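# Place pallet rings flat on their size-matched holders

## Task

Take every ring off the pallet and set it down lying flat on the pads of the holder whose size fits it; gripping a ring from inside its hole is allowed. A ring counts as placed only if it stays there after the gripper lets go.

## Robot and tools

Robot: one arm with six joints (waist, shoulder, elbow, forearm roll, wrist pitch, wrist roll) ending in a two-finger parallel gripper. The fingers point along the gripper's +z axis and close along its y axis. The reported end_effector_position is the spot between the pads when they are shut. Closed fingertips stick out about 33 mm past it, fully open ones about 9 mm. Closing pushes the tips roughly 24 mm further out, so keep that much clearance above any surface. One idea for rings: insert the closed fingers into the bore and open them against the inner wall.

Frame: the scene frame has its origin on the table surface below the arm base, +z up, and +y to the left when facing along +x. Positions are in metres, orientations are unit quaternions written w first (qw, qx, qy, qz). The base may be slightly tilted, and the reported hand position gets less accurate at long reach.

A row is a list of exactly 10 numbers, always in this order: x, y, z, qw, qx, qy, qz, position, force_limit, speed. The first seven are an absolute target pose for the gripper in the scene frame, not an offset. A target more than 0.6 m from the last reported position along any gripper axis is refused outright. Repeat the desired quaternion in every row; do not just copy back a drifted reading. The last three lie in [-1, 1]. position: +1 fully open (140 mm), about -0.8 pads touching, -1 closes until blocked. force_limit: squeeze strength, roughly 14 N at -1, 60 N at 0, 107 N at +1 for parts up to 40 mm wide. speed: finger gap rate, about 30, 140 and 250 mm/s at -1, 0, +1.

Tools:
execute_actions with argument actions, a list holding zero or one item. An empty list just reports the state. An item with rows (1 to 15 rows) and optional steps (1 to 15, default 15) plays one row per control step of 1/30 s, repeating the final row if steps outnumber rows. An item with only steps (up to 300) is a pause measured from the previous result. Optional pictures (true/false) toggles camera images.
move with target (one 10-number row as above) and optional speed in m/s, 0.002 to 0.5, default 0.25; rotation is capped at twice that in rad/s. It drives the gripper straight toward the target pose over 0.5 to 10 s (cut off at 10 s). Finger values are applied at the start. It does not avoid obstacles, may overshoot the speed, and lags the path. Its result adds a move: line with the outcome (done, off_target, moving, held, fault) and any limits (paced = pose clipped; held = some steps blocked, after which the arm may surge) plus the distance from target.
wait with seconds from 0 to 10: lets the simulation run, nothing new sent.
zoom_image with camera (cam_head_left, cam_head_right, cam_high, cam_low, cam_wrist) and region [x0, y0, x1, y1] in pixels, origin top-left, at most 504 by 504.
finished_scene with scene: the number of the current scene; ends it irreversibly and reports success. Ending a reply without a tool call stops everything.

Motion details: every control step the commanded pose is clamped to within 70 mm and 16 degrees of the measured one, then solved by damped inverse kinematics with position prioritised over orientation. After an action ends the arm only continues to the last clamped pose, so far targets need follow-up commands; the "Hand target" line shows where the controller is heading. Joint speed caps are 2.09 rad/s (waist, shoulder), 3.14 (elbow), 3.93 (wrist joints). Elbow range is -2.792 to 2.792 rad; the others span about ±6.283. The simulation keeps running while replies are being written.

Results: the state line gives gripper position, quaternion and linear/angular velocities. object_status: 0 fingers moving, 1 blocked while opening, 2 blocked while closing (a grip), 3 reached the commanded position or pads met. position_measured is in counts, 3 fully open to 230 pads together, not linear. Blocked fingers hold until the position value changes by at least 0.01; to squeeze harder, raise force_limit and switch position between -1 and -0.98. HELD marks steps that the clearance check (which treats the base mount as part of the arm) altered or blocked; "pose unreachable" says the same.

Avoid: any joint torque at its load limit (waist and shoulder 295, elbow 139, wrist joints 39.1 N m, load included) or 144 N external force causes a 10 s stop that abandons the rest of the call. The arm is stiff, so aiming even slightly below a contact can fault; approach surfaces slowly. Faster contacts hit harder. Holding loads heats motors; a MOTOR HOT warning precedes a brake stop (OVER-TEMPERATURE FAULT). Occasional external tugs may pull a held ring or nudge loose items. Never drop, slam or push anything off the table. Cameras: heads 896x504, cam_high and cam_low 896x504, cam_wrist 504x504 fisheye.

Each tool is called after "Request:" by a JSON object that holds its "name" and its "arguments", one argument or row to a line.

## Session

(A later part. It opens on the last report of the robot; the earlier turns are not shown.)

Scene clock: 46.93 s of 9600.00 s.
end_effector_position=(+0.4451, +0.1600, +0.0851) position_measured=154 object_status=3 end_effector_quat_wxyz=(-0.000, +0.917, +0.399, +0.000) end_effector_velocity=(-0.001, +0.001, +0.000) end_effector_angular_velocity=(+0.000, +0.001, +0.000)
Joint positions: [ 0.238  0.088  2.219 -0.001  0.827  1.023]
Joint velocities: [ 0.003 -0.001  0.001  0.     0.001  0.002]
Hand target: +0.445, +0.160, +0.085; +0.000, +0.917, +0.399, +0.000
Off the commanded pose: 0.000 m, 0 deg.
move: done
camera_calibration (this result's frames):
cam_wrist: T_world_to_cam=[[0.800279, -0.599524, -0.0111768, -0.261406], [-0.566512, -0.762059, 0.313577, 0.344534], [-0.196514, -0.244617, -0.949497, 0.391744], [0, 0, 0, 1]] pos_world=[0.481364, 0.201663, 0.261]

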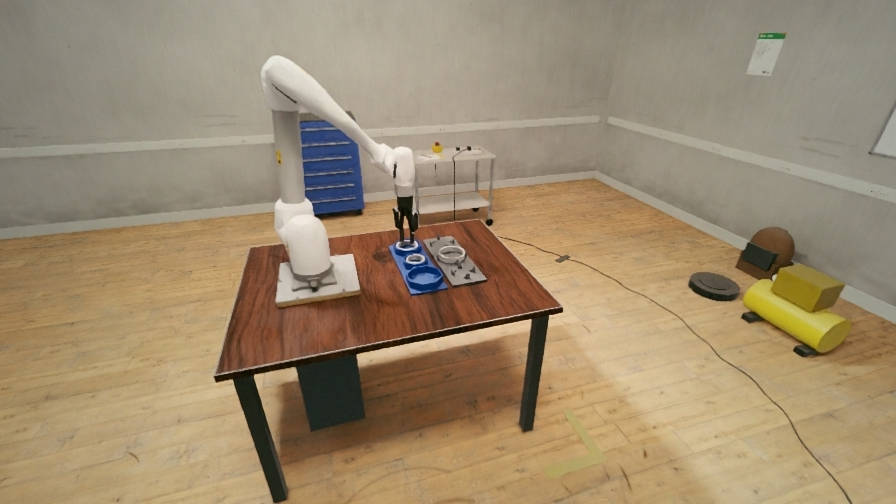

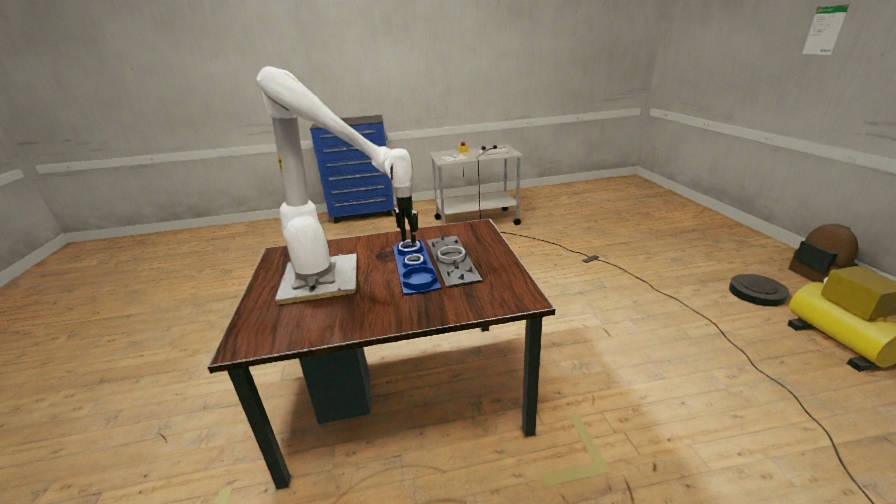

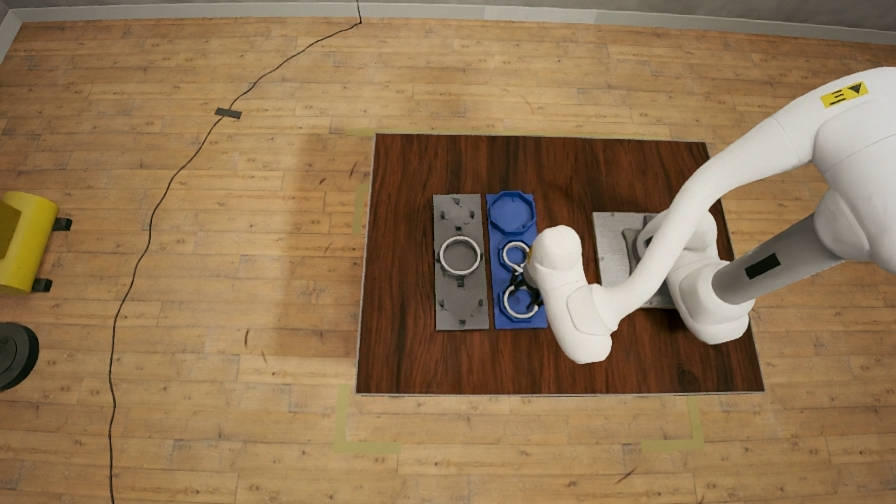

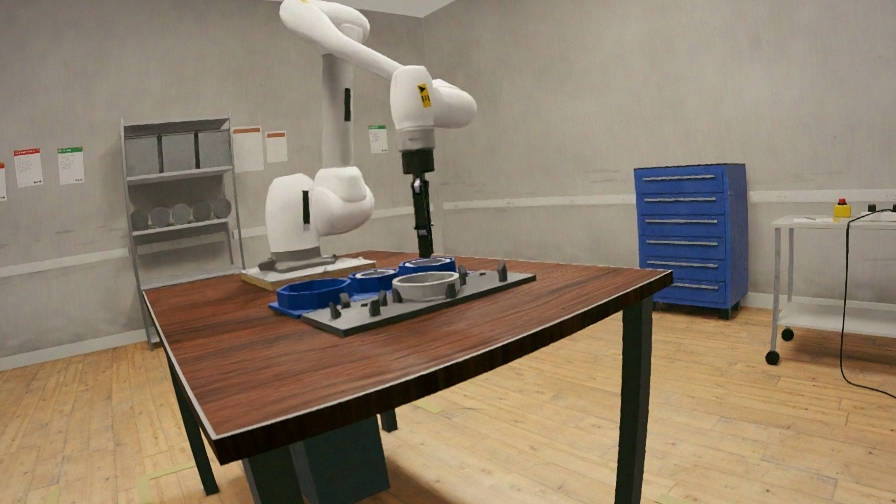

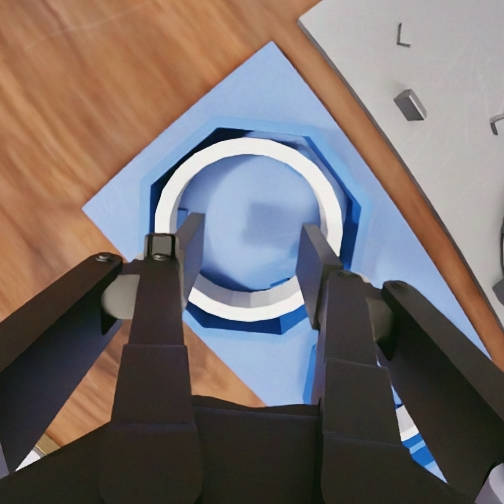

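Request:
{"name": "move", "arguments": {
  "target": [0.4423,0.1602,0.046,0,0.917,0.399,0,-0.2,-0.3,-0.6],
  "speed": 0.04
}}

Request:
{"name": "move", "arguments": {
  "target": [0.4423,0.1602,0.046,0,0.917,0.399,0,1,-0.2,-0.7]
}}

Request:
{"name": "move", "arguments": {
  "target": [0.4423,0.1602,0.10,0,0.917,0.399,0,1,-0.2,-0.7],
  "speed": 0.08
}}

Request:
{"name": "move", "arguments": {
  "target": [0.6235,0.1655,0.10,0,0.917,0.399,0,1,-0.2,-0.7],
  "speed": 0.2
}}

Request:
{"name": "move", "arguments": {
  "target": [0.6235,0.1655,0.076,0,0.917,0.399,0,1,-0.2,-0.7],
  "speed": 0.04
}}

Scene clock: 55.17 s of 9600.00 s.
end_effector_position=(+0.4423, +0.1602, +0.0461) position_measured=154 object_status=3 end_effector_quat_wxyz=(-0.000, +0.917, +0.399, +0.000) end_effector_velocity=(+0.001, +0.001, -0.000) end_effector_angular_velocity=(-0.001, -0.002, +0.003)
Joint positions: [ 0.24   0.141  2.254 -0.001  0.739  1.025]
Joint velocities: [ 0.002  0.001 -0.    -0.002 -0.002  0.001]
Hand target: +0.442, +0.160, +0.046; -0.000, +0.917, +0.399, +0.000
Off the commanded pose: 0.000 m, 0 deg.
After step 90, 3.97 s passed at rest.
move: done
camera_calibration (this result's frames):
cam_wrist: T_world_to_cam=[[0.800282, -0.599519, -0.0112348, -0.259465], [-0.566476, -0.762052, 0.313659, 0.355331], [-0.196606, -0.244652, -0.949469, 0.354282], [0, 0, 0, 1]] pos_world=[0.478585, 0.201902, 0.222011]

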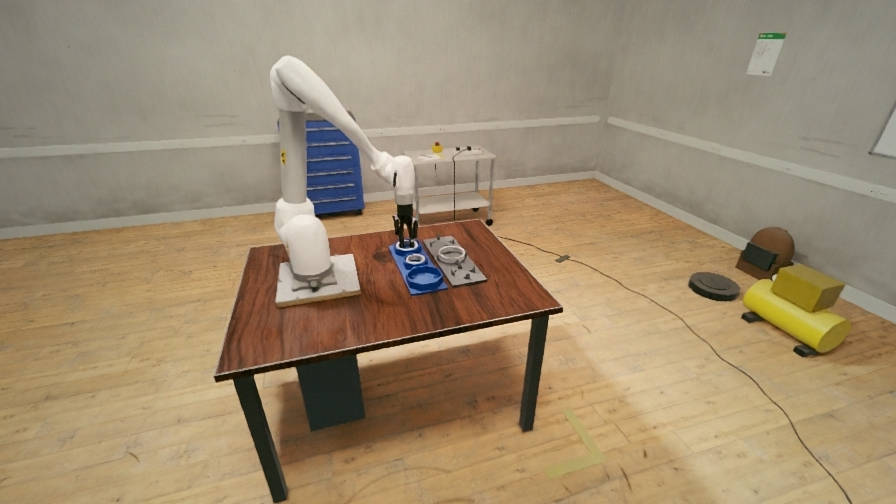

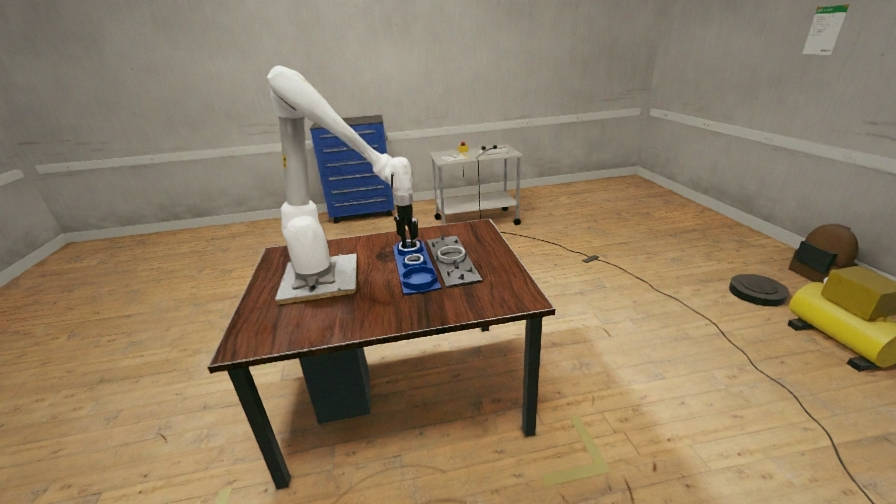

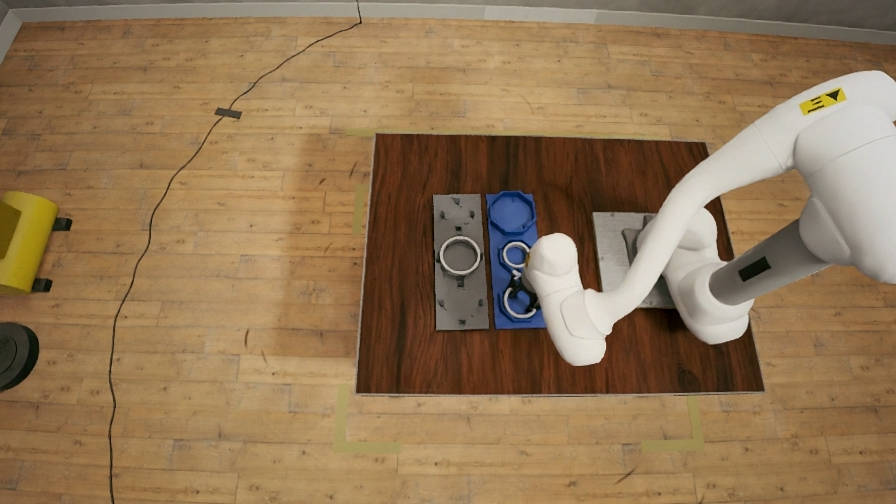

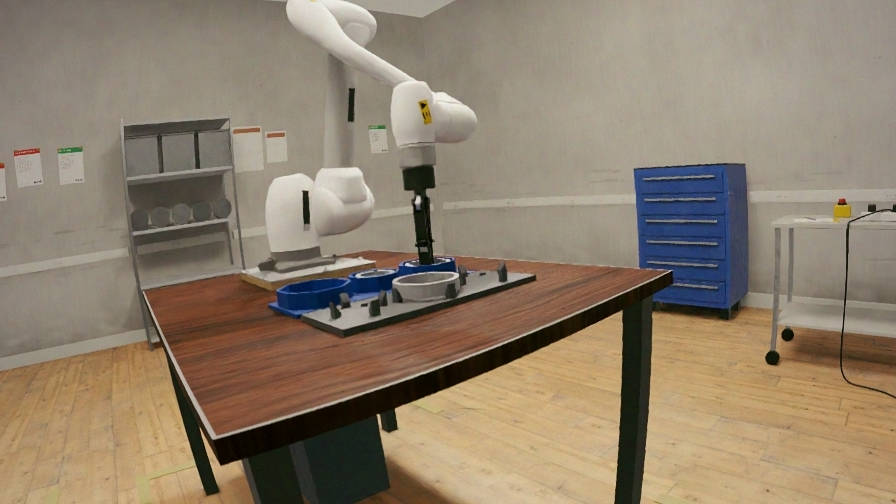

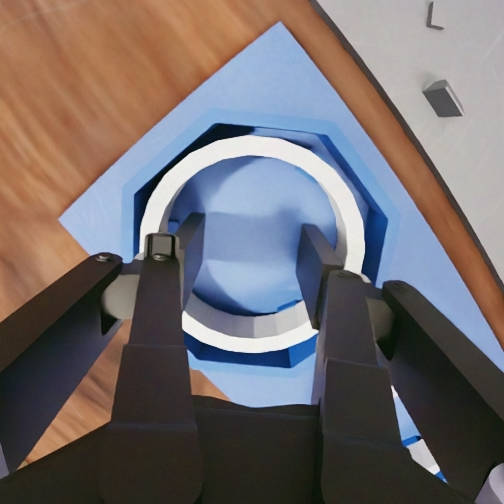

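Scene clock: 55.87 s of 9600.00 s.
end_effector_position=(+0.4423, +0.1602, +0.0460) position_measured=119 object_status=1 end_effector_quat_wxyz=(-0.000, +0.917, +0.399, +0.000) end_effector_velocity=(+0.000, +0.001, +0.000) end_effector_angular_velocity=(+0.001, -0.001, +0.001)
Joint positions: [ 0.24   0.142  2.255 -0.001  0.738  1.025]
Joint velocities: [ 0.001 -0.    -0.001  0.001 -0.001 -0.   ]
Hand target: +0.442, +0.160, +0.046; -0.000, +0.917, +0.399, +0.000
Off the commanded pose: 0.000 m, 0 deg.
move: done
camera_calibration (this result's frames):
cam_wrist: T_world_to_cam=[[0.800255, -0.599554, -0.0112251, -0.259463], [-0.566506, -0.762017, 0.313691, 0.355381], [-0.196629, -0.244674, -0.949459, 0.354188], [0, 0, 0, 1]] pos_world=[0.478606, 0.201905, 0.221894]

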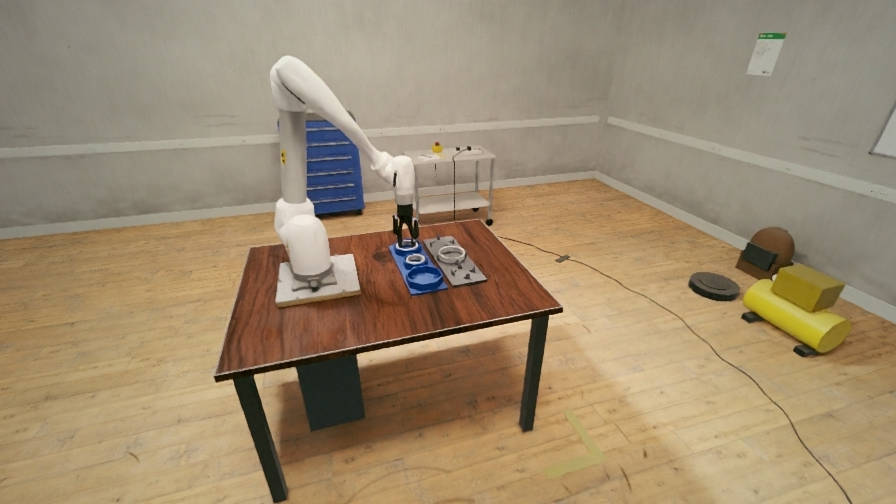

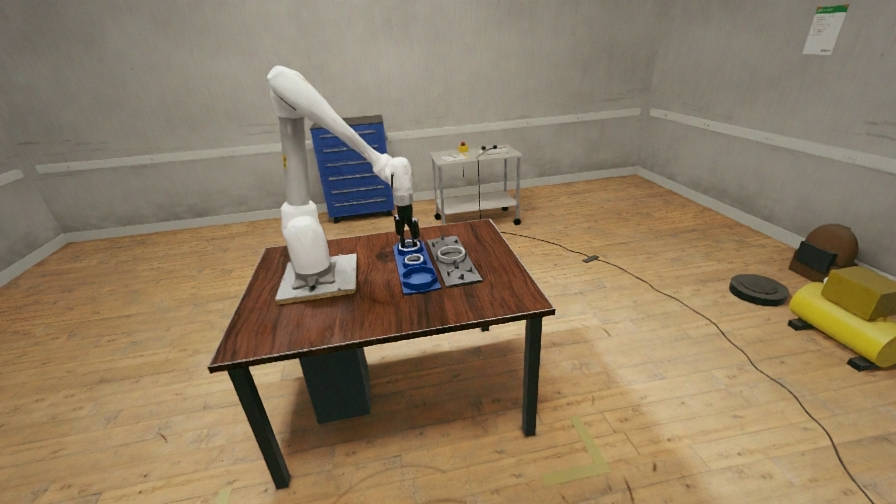

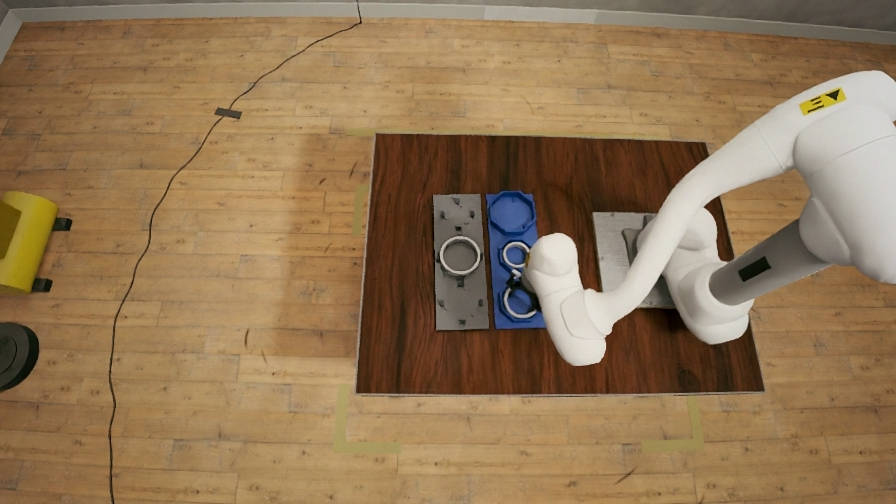

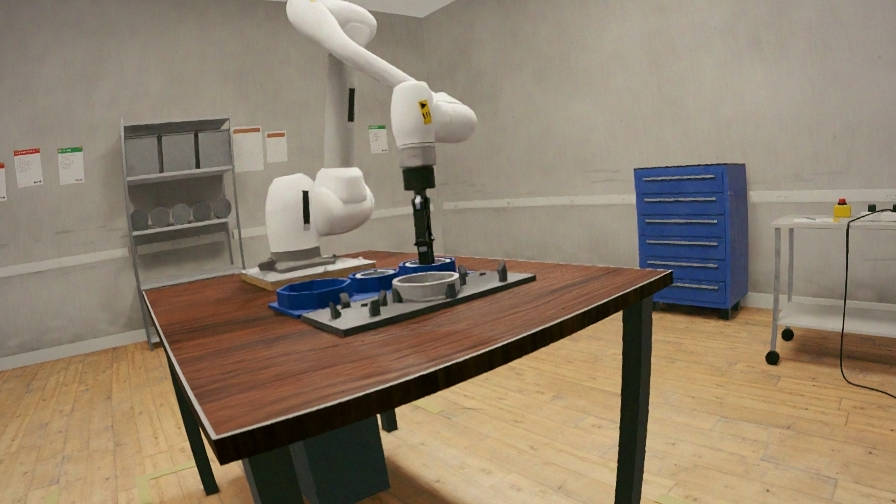

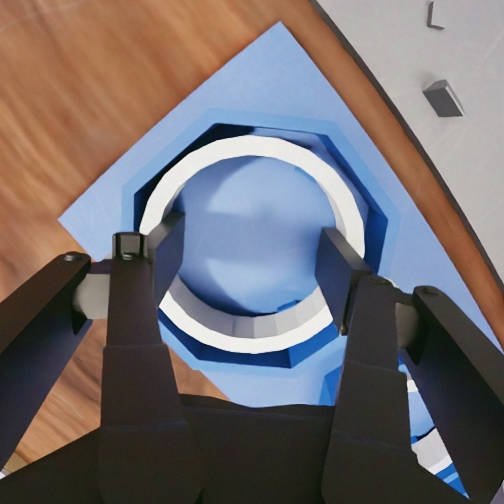

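Scene clock: 56.93 s of 9600.00 s.
end_effector_position=(+0.4423, +0.1602, +0.0999) position_measured=119 object_status=1 end_effector_quat_wxyz=(+0.000, +0.917, +0.399, -0.000) end_effector_velocity=(-0.000, -0.001, +0.001) end_effector_angular_velocity=(+0.000, +0.001, -0.002)
Joint positions: [ 0.24   0.065  2.21  -0.001  0.86   1.025]
Joint velocities: [-0.002 -0.001 -0.     0.     0.002 -0.001]
Hand target: +0.442, +0.160, +0.100; +0.000, +0.917, +0.399, -0.000
Off the commanded pose: 0.000 m, 0 deg.
move: done
camera_calibration (this result's frames):
cam_wrist: T_world_to_cam=[[0.800231, -0.599588, -0.0111952, -0.258873], [-0.566535, -0.761975, 0.313741, 0.338487], [-0.196646, -0.244722, -0.949443, 0.40539], [0, 0, 0, 1]] pos_world=[0.47864, 0.201909, 0.275799]

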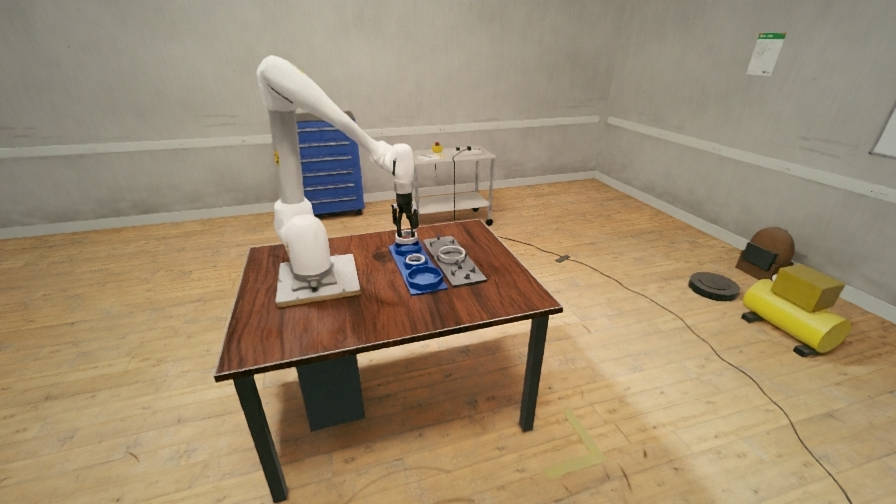

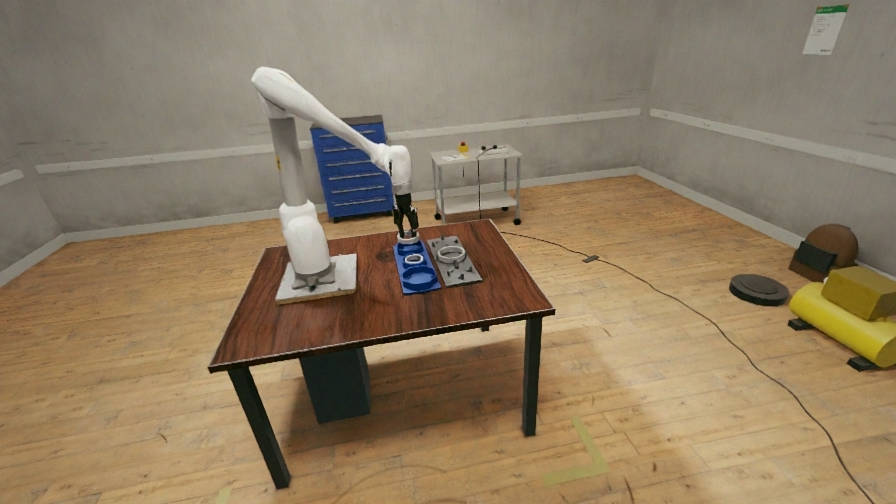

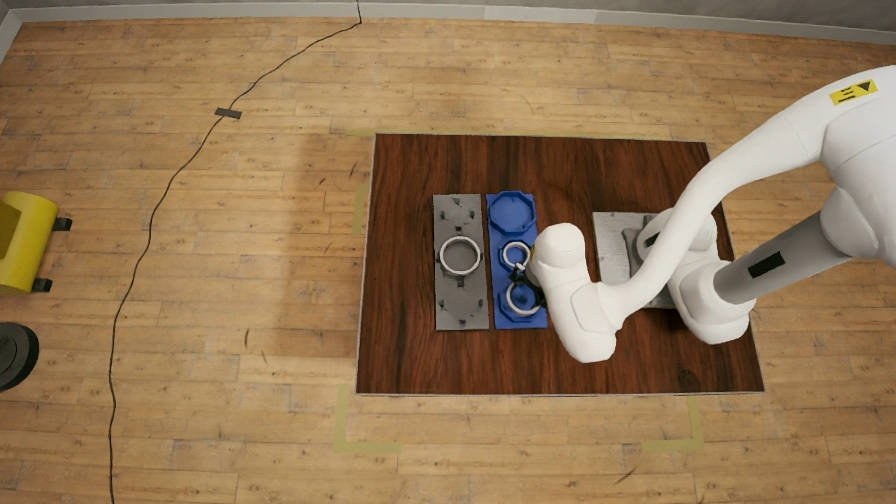

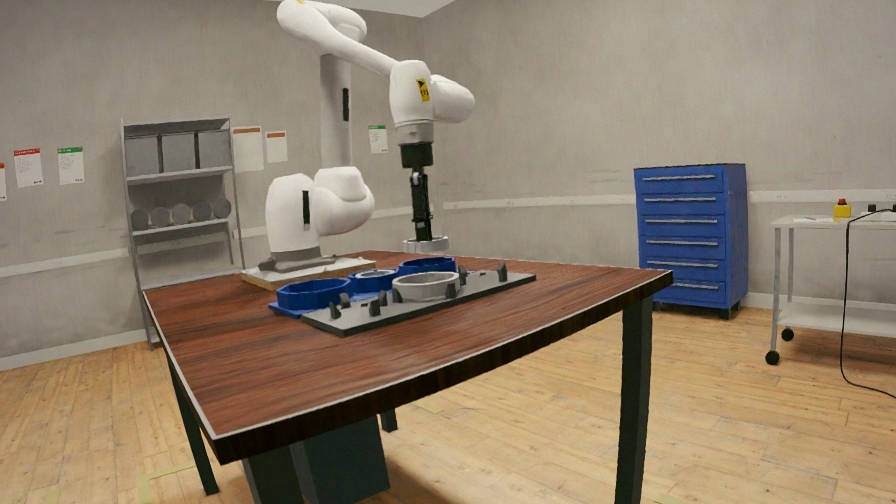

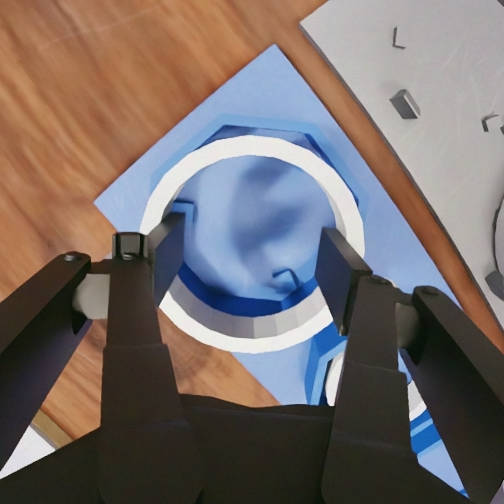

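Scene clock: 58.30 s of 9600.00 s.
end_effector_position=(+0.6234, +0.1655, +0.0999) position_measured=119 object_status=1 end_effector_quat_wxyz=(+0.000, +0.917, +0.399, -0.000) end_effector_velocity=(+0.002, +0.001, +0.001) end_effector_angular_velocity=(+0.002, -0.001, -0.001)
Joint positions: [ 0.171  0.313  1.892 -0.     0.929  0.956]
Joint velocities: [-0.     0.001 -0.003  0.002  0.    -0.   ]
Hand target: +0.623, +0.166, +0.100; +0.000, +0.917, +0.399, -0.000
Off the commanded pose: 0.000 m, 0 deg.
move: done
camera_calibration (this result's frames):
cam_wrist: T_world_to_cam=[[0.800244, -0.59957, -0.0112068, -0.400582], [-0.566519, -0.761995, 0.313719, 0.445094], [-0.196636, -0.244703, -0.94945, 0.442261], [0, 0, 0, 1]] pos_world=[0.659682, 0.207205, 0.275781]

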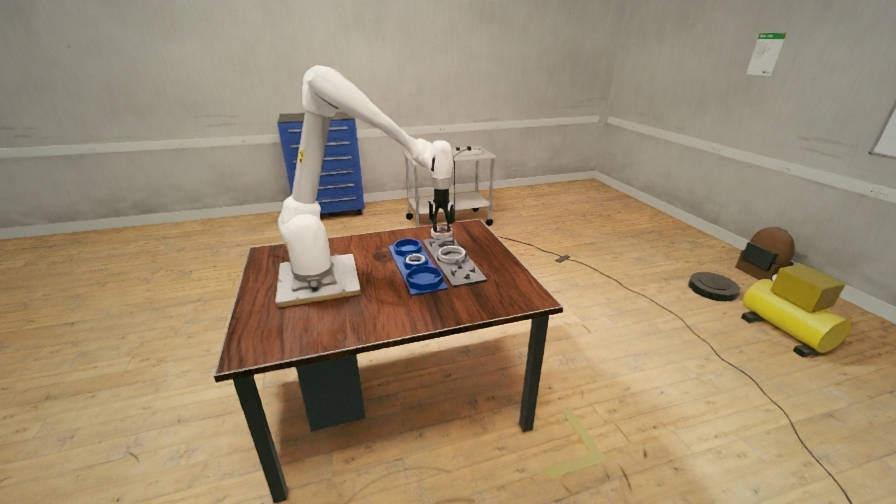

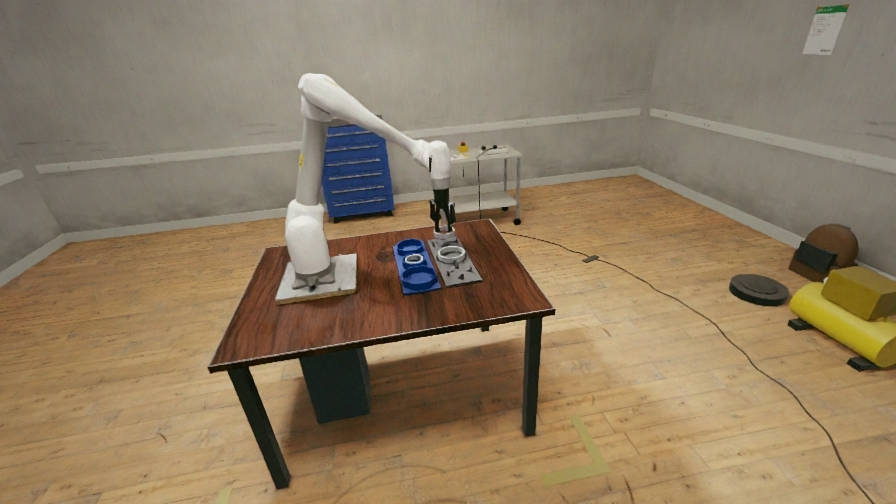

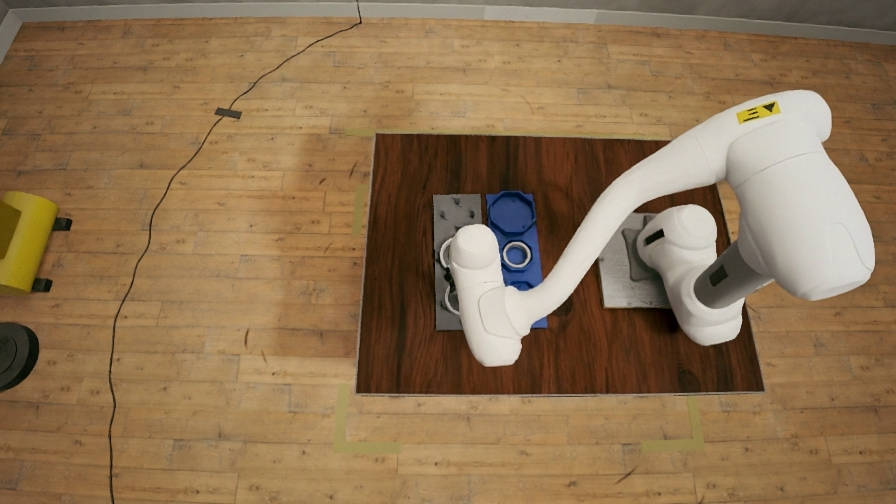

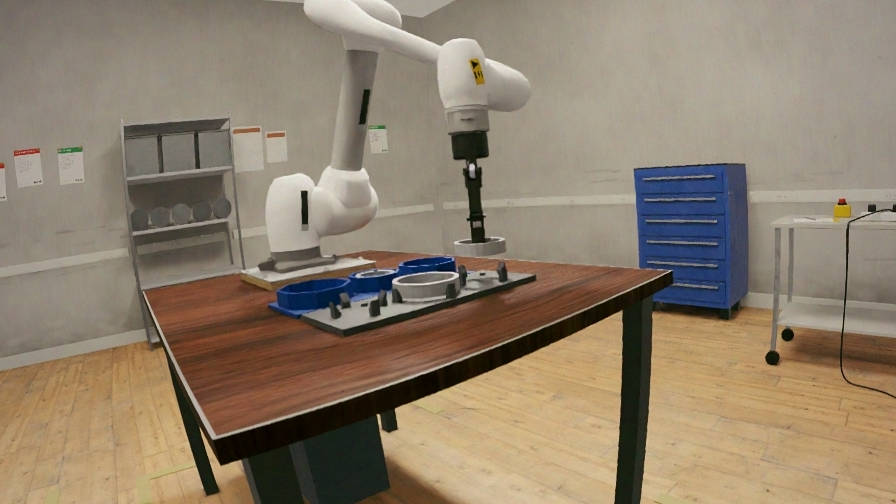

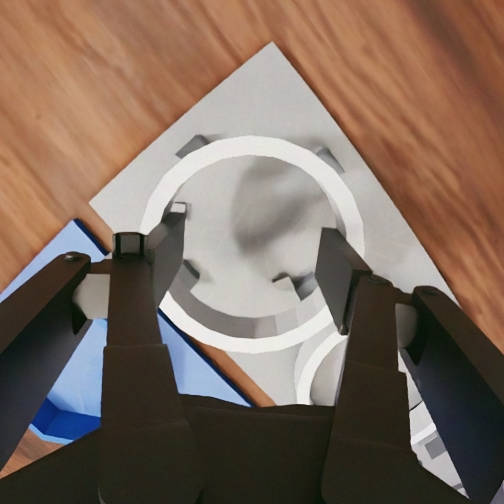

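Scene clock: 59.20 s of 9600.00 s.
end_effector_position=(+0.6235, +0.1655, +0.0761) position_measured=119 object_status=1 end_effector_quat_wxyz=(-0.000, +0.917, +0.399, +0.000) end_effector_velocity=(-0.000, -0.000, -0.001) end_effector_angular_velocity=(-0.002, +0.001, +0.002)
Joint positions: [ 0.171  0.338  1.91  -0.     0.886  0.956]
Joint velocities: [ 0.     0.002  0.    -0.002 -0.    -0.   ]
Hand target: +0.623, +0.166, +0.076; -0.000, +0.917, +0.399, +0.000
Off the commanded pose: 0.000 m, 0 deg.
move: done
camera_calibration (this result's frames):
cam_wrist: T_world_to_cam=[[0.800267, -0.599539, -0.0112214, -0.400955], [-0.566497, -0.762032, 0.31367, 0.452618], [-0.196608, -0.244663, -0.949466, 0.419685], [0, 0, 0, 1]] pos_world=[0.659791, 0.207203, 0.252005]

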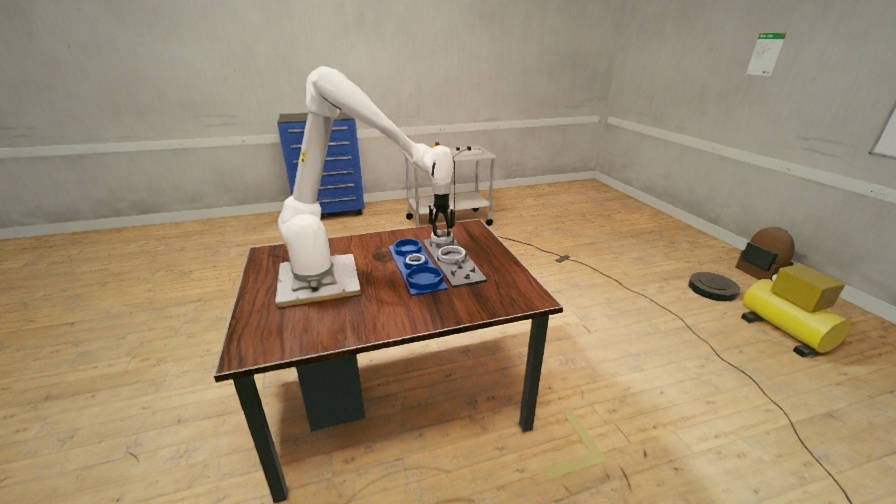

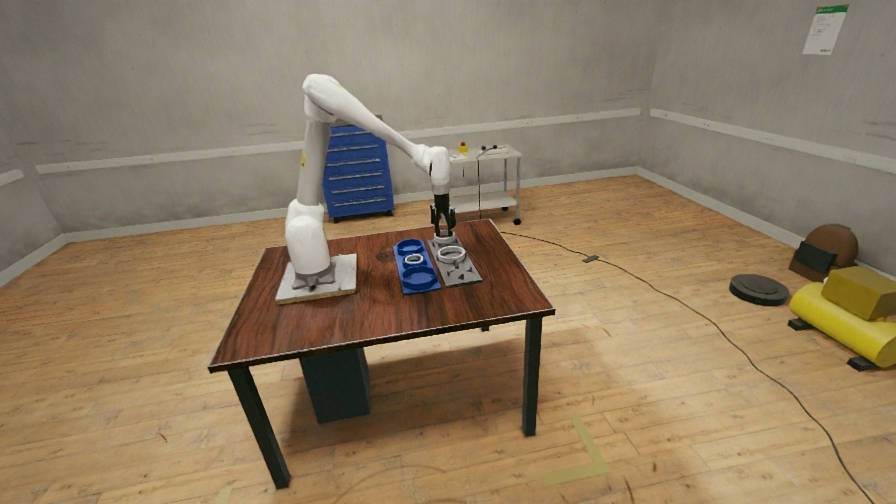

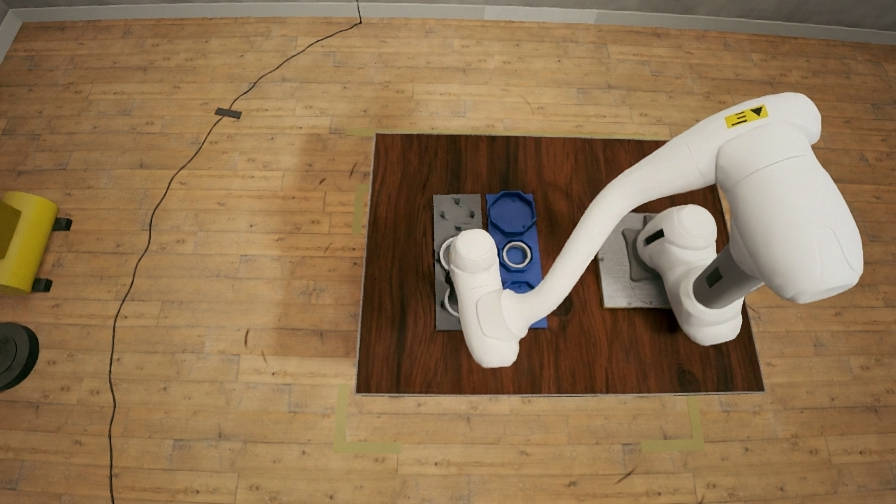

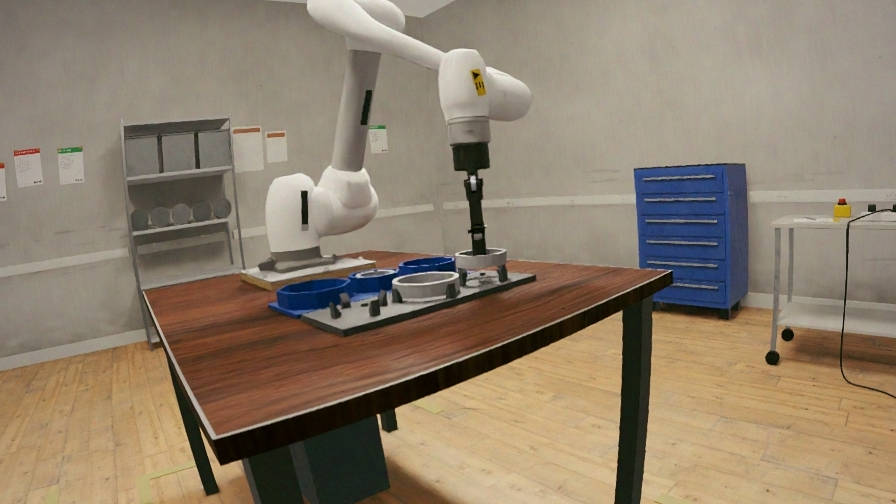

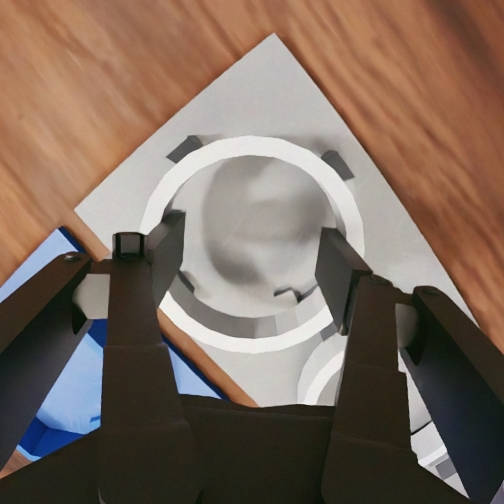

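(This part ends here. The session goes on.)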